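# Sort loaded disk-drive cartons onto the low platform

## Task

Four closed cartons sit in the scene; one or more still hold disk drives, which cannot be seen from outside, and a loaded carton weighs roughly double the heaviest empty one. Every loaded carton must end up standing on the low platform, upright in its current orientation and not tilted. No empty carton may remain on or above the platform or lean against its top edge. Each carton's contents must stay completely inside it. At the end the gripper must have released everything and pulled away, with nothing held in place only by the robot, and nothing may have been dropped or knocked off the table.

## Robot and tools

Robot: one seven-joint arm with a two-finger parallel gripper. Joint ranges in rad, base to tip: waist -69.115..69.115, shoulder -2.250..2.250, upper arm roll -69.115..69.115, elbow -2.580..2.580, forearm roll -69.115..69.115, wrist pitch -2.100..2.100, wrist roll -69.115..69.115. Torque load limits in N m: waist, shoulder, upper arm roll and elbow 49.1; forearm roll, wrist pitch and wrist roll 30.9. A carried object's weight adds to joint torque. The base may sit slightly tilted on its mount, and the mount counts as arm for collision checks.

Frame: the scene frame has its origin on the tabletop below the arm base, +z up, +y to the left when facing along +x. Positions are in metres, orientations are quaternions written w first. The reported hand position can be off, more so far from the base. The gripper's fingers point along its own +z and close along its own y. end_effector_position is the spot between the pads when shut; closed fingertips stick out about 19 mm past it, fully open ones about 6 mm. Fingertips travel about 13 mm further out while closing, so keep that gap above a surface.

Row format (shared by both motion tools): 9 numbers in a single list for the one arm: x, y, z, qw, qx, qy, qz, position, speed. The first seven are an absolute target pose for the gripper in the scene frame (metres, unit quaternion). position and speed control the fingers and lie in [-1, 1]. position +1 is fully open (85 mm), 0 about 41 mm, the pads touch near -0.8, and -1 closes until blocked. speed sets finger gap rate: about 20 mm/s at -1, 85 at 0, 150 at +1. Grip force is not commanded; a full close gives roughly 190 to 235 N per pad, a bit more on wide items.

execute_actions(actions): a list of actions; each action is a list of up to 15 rows, one row per 1/30 s step, and a short action repeats its final row to fill 15 steps. An empty list only returns state and images. A target lying over 0.6 m from the gripper's current position along any of its axes gets the action rejected; if the first action fails that test, or any action is malformed, nothing runs. Each step the commanded pose is clamped to within 70 mm and 16 degrees of the measured pose, and damped inverse kinematics chases it, favouring position over orientation. After an action the arm drifts at most to the last clamped pose, so long travel needs further actions. Repeat the desired quaternion in every row rather than copying the drifting reported one.

move(target, speed, blocking): target is one 9-number row as above, an absolute pose; the gripper follows a straight path there, rotating the short way. speed is the path's top speed in m/s, 0.002 to 0.5 (default 0.25), turning capped at twice that in rad/s. Paths last 0.5 to 10 s and are cut at 10 s. Finger values apply at the start. The path ignores obstacles; contact is harder when fast and when the target lies deeper past the contact. The result adds a move: line with the ending (done, off_target, moving, held, fault), the limits that acted (paced means clipped pose, held means a check blocked steps, after which motion can surge) and distance to target. blocking=false returns after 0.5 s while motion continues; other motion commands are refused until a result shows the end, so use wait or stop.

wait(seconds): 0 to 10; the arm keeps its last command and a running move continues. stop(): brakes a running move; fingers keep going. zoom_image(camera, region): camera is cam_head_left, cam_head_right, cam_high, cam_low or cam_wrist (each 672x504); region is [x0, y0, x1, y1] in pixels from the top-left, at most 504 by 504. finished_scene(scene): pass the current scene number; ends it irreversibly and reports success.

Gripping: close with position -1 and keep sending it. To release, send a position wider than the object. For a gentle hold, open, then close to just under the object's width. Fingers stay put until the position number changes by 0.01 or more, but re-close on their own if the object slips or is lost. position_measured_pct is roughly 50 minus 50 times the finger position, 0 when fully open; stalling under about 90 means something is held, near 90 means the pads met on nothing or something thin.

Result lines: the state gives pose; Hand target is the pose currently pursued; pose unreachable means the clearance check altered or blocked the command. A TORQUE FAULT (joint load limit reached) freezes the arm for 10 s and drops the remainder of the call. Holding loads heats motors: MOTOR HOT appears from 60 °C, and at 75 °C an OVER-TEMPERATURE FAULT lets the arm sag. Joints share speed and acceleration limits and may not have arrived when a big move reports back. Random brief tugs may act on held or loose items.

Strategy hints: weigh cartons by lifting each a little and watching torque or effort, keep them upright, move slowly when loaded, set them down gently, and avoid drops, slams, hard pushes or anything leaving the table. Release and back away before ending.

Each tool is called after "Emit:" as name([rows], argument=value, ...), one row to a line, values as JSON.

## Session

Emit:
move(target=[0.5,-0.25,0.35,0,1,0,0,1,0])

Scene clock: 5.50 s.
end_effector_position=(+0.5022, -0.2500, +0.3511) position_measured_pct=0.0 end_effector_quat_wxyz=(+0.003, +1.000, +0.002, +0.003)
Joint positions: [ 0.049  0.775  1.007  1.038 -0.633  1.605 -0.748]
Joint velocities: [ 0.01   0.009  0.001 -0.005  0.001  0.    -0.   ]
Motor temperatures (°C, as the motors report them): [34 35 34 36 39 45 44]
Hand target: +0.502, -0.251, +0.351; +0.003, +1.000, +0.001, +0.002
Off the commanded pose: 0.002 m, 0 deg.
move: done

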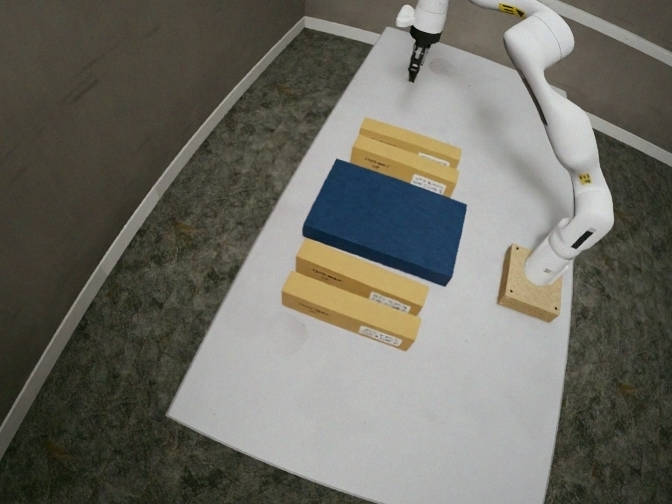

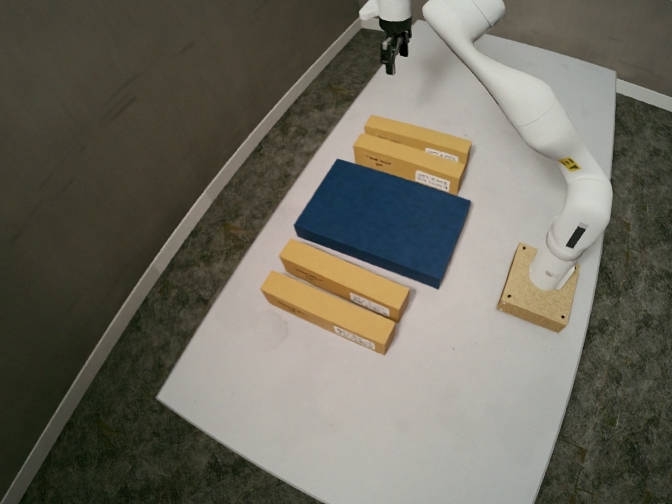

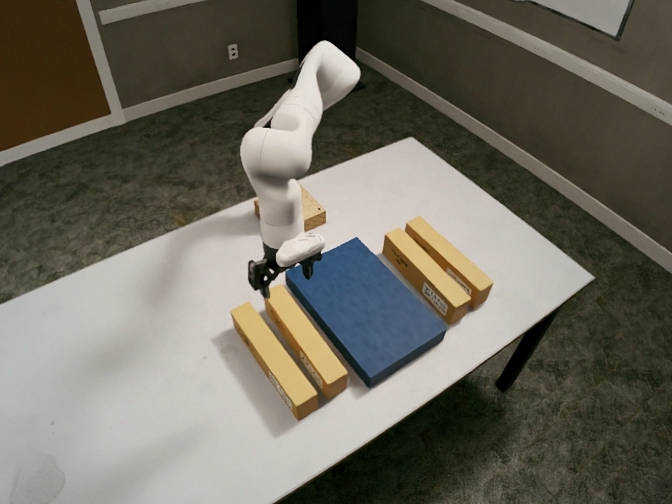

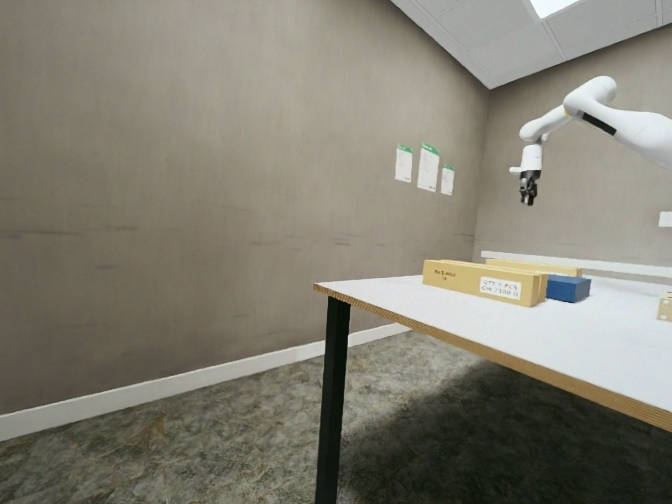

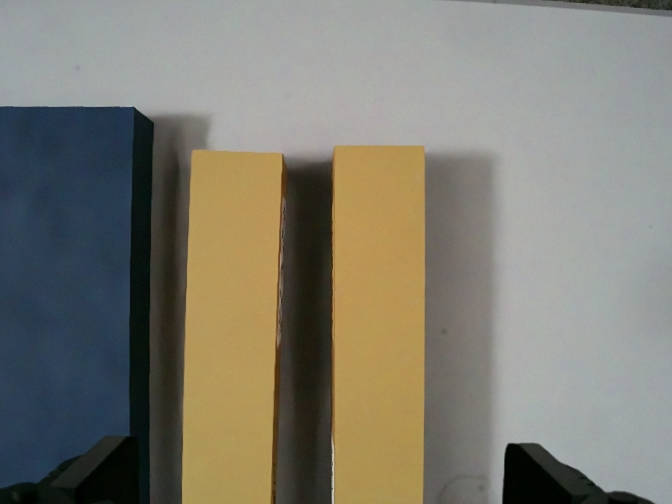

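Emit:
move(target=[0.5,-0.295,0.047,0,1,0,0,0.7,0], speed=0.15)

Emit:
move(target=[0.5,-0.295,0.047,0,1,0,0,-1,0])

Emit:
move(target=[0.5,-0.295,0.12,0,1,0,0,-1,0], speed=0.1)

Scene clock: 8.03 s.
end_effector_position=(+0.5014, -0.2954, +0.0473) position_measured_pct=15.1 end_effector_quat_wxyz=(+0.001, +1.000, -0.001, +0.000)
Joint positions: [ 0.15   1.144  0.804  1.351 -0.88   1.017 -0.496]
Joint velocities: [ 0.003  0.004  0.001 -0.001 -0.    -0.001 -0.001]
Motor temperatures (°C, as the motors report them): [34 35 34 36 39 45 44]
Hand target: +0.501, -0.296, +0.047; +0.001, +1.000, -0.001, -0.000
Off the commanded pose: 0.001 m, 0 deg.
move: done

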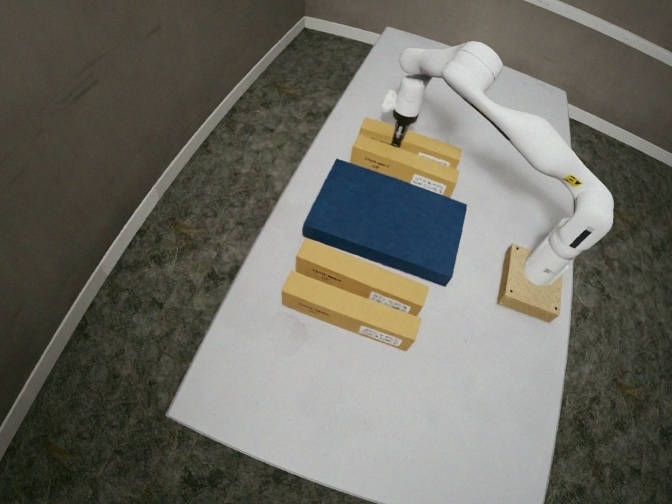

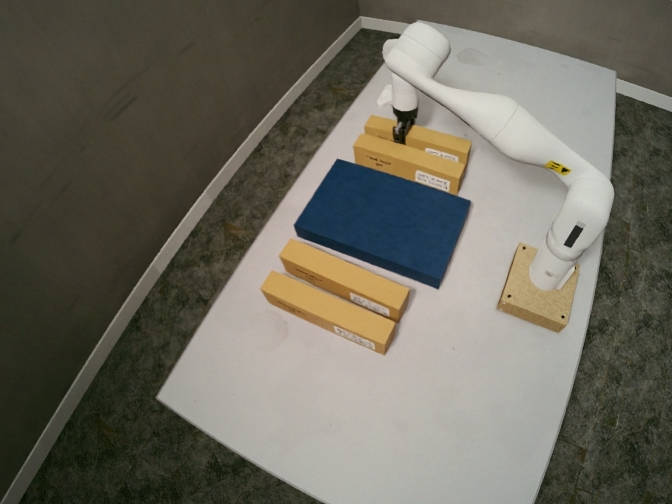

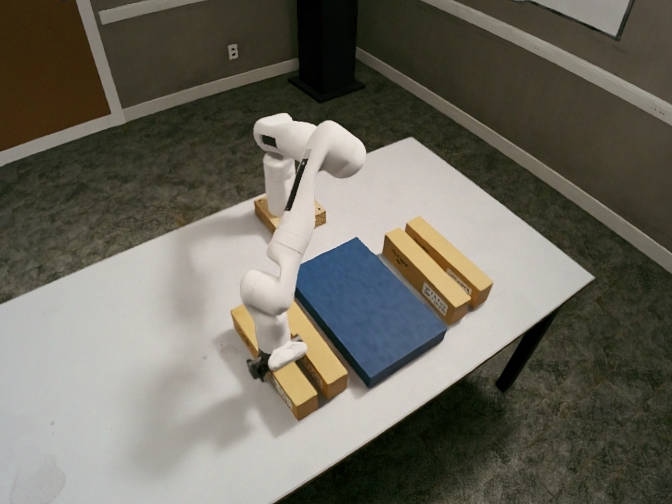

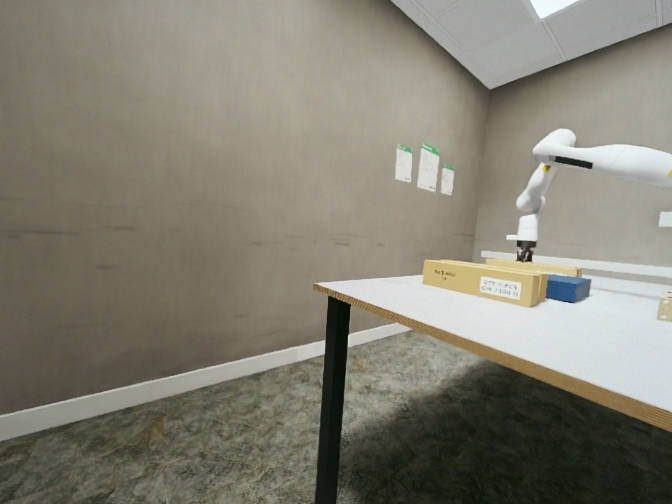

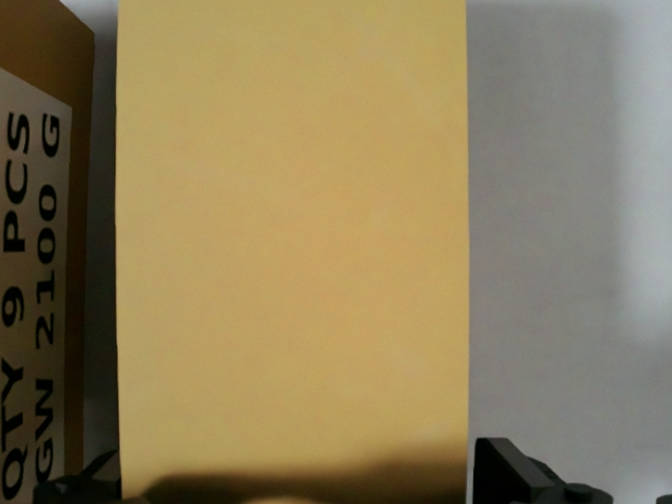

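Scene clock: 8.73 s.
end_effector_position=(+0.5022, -0.2926, +0.0493) position_measured_pct=36.1 end_effector_quat_wxyz=(-0.001, +1.000, +0.001, +0.002)
Joint positions: [ 0.147  1.139  0.805  1.355 -0.883  1.019 -0.49 ]
Joint velocities: [-0.001  0.001  0.005 -0.    -0.003  0.002  0.001]
Motor temperatures (°C, as the motors report them): [34 35 34 36 39 45 44]
Hand target: +0.500, -0.295, +0.047; +0.000, +1.000, +0.000, -0.000
Off the commanded pose: 0.004 m, 0 deg.
move: off_target

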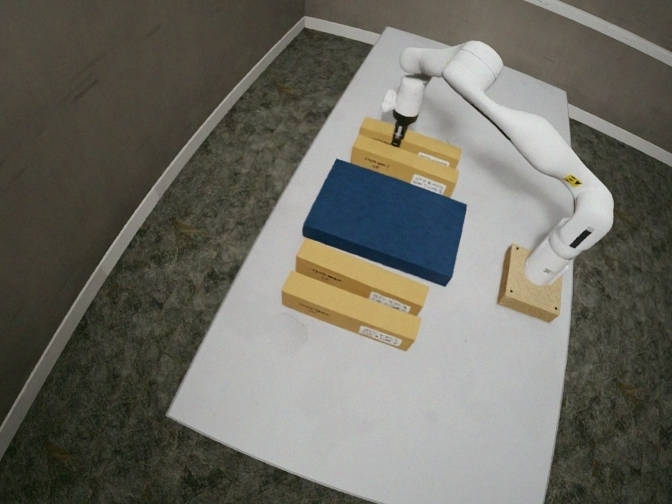

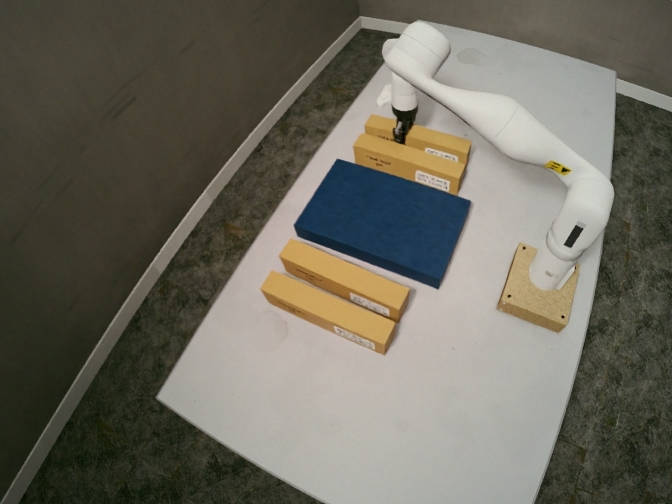

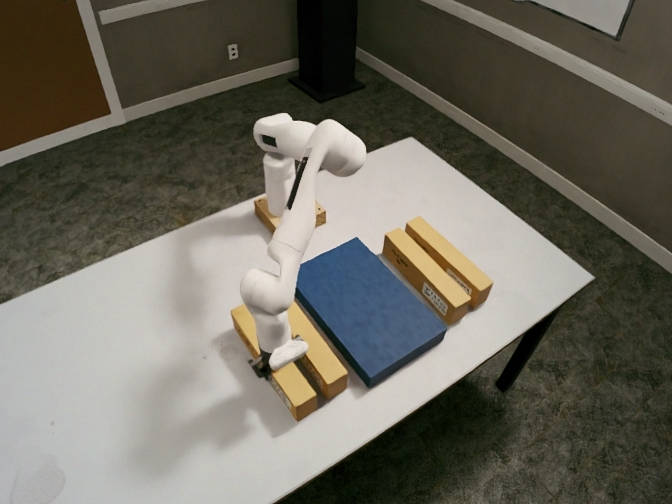

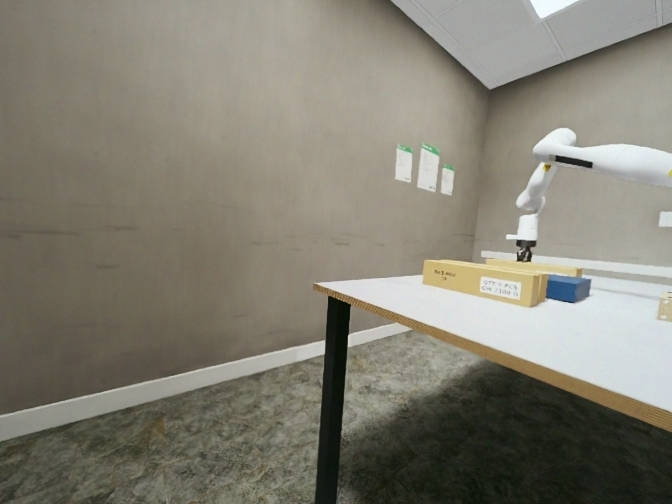

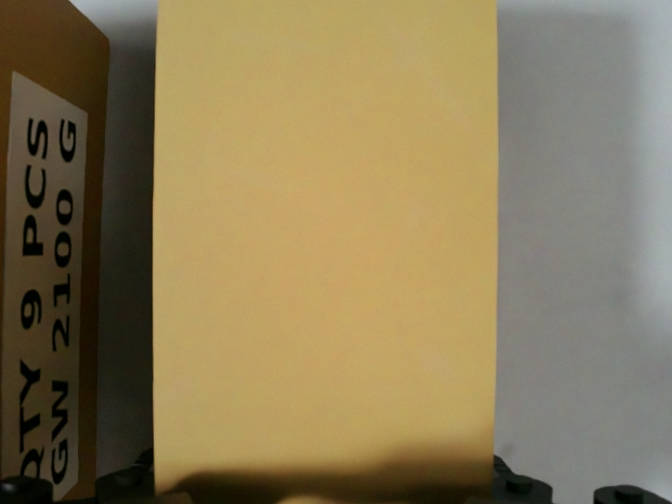

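Scene clock: 9.73 s.
end_effector_position=(+0.4980, -0.2935, +0.1154) position_measured_pct=36.1 end_effector_quat_wxyz=(-0.002, +1.000, -0.000, -0.003)
Joint positions: [ 0.129  1.047  0.866  1.33  -0.812  1.14  -0.534]
Joint velocities: [-0.003 -0.     0.001  0.    -0.002  0.002  0.002]
Motor temperatures (°C, as the motors report them): [34 35 34 36 39 45 44]
Hand target: +0.500, -0.295, +0.120; -0.000, +1.000, +0.000, +0.000
Off the commanded pose: 0.005 m, 0 deg.
move: off_target

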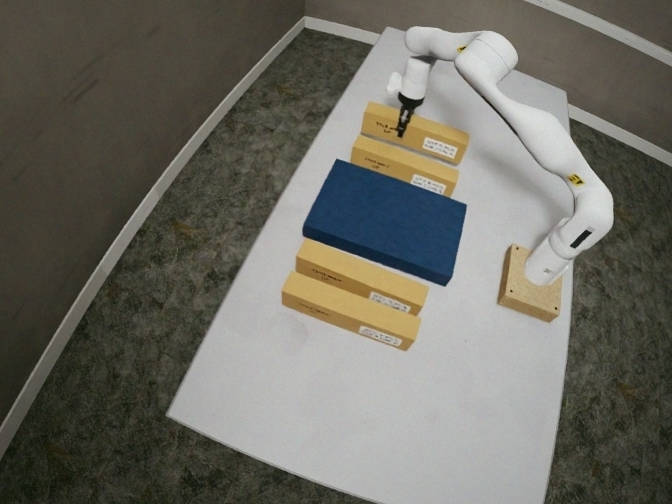

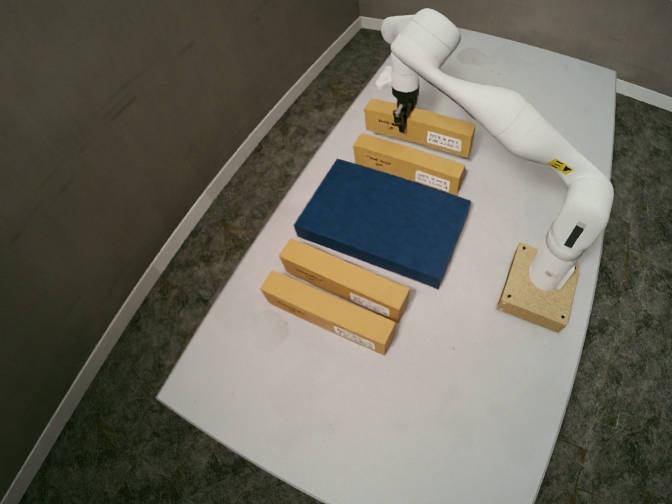

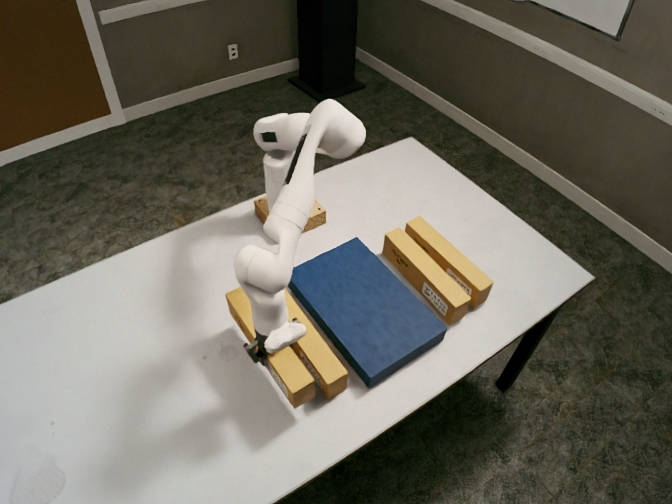

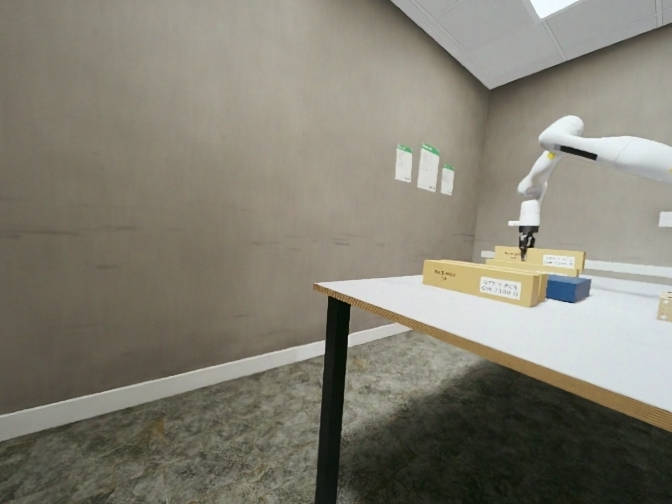

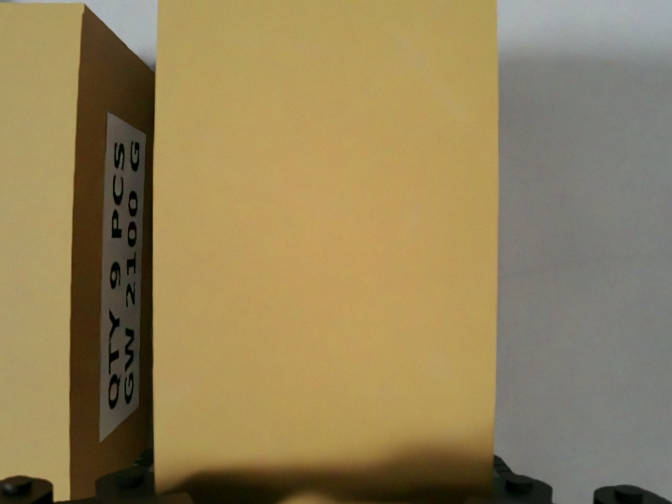

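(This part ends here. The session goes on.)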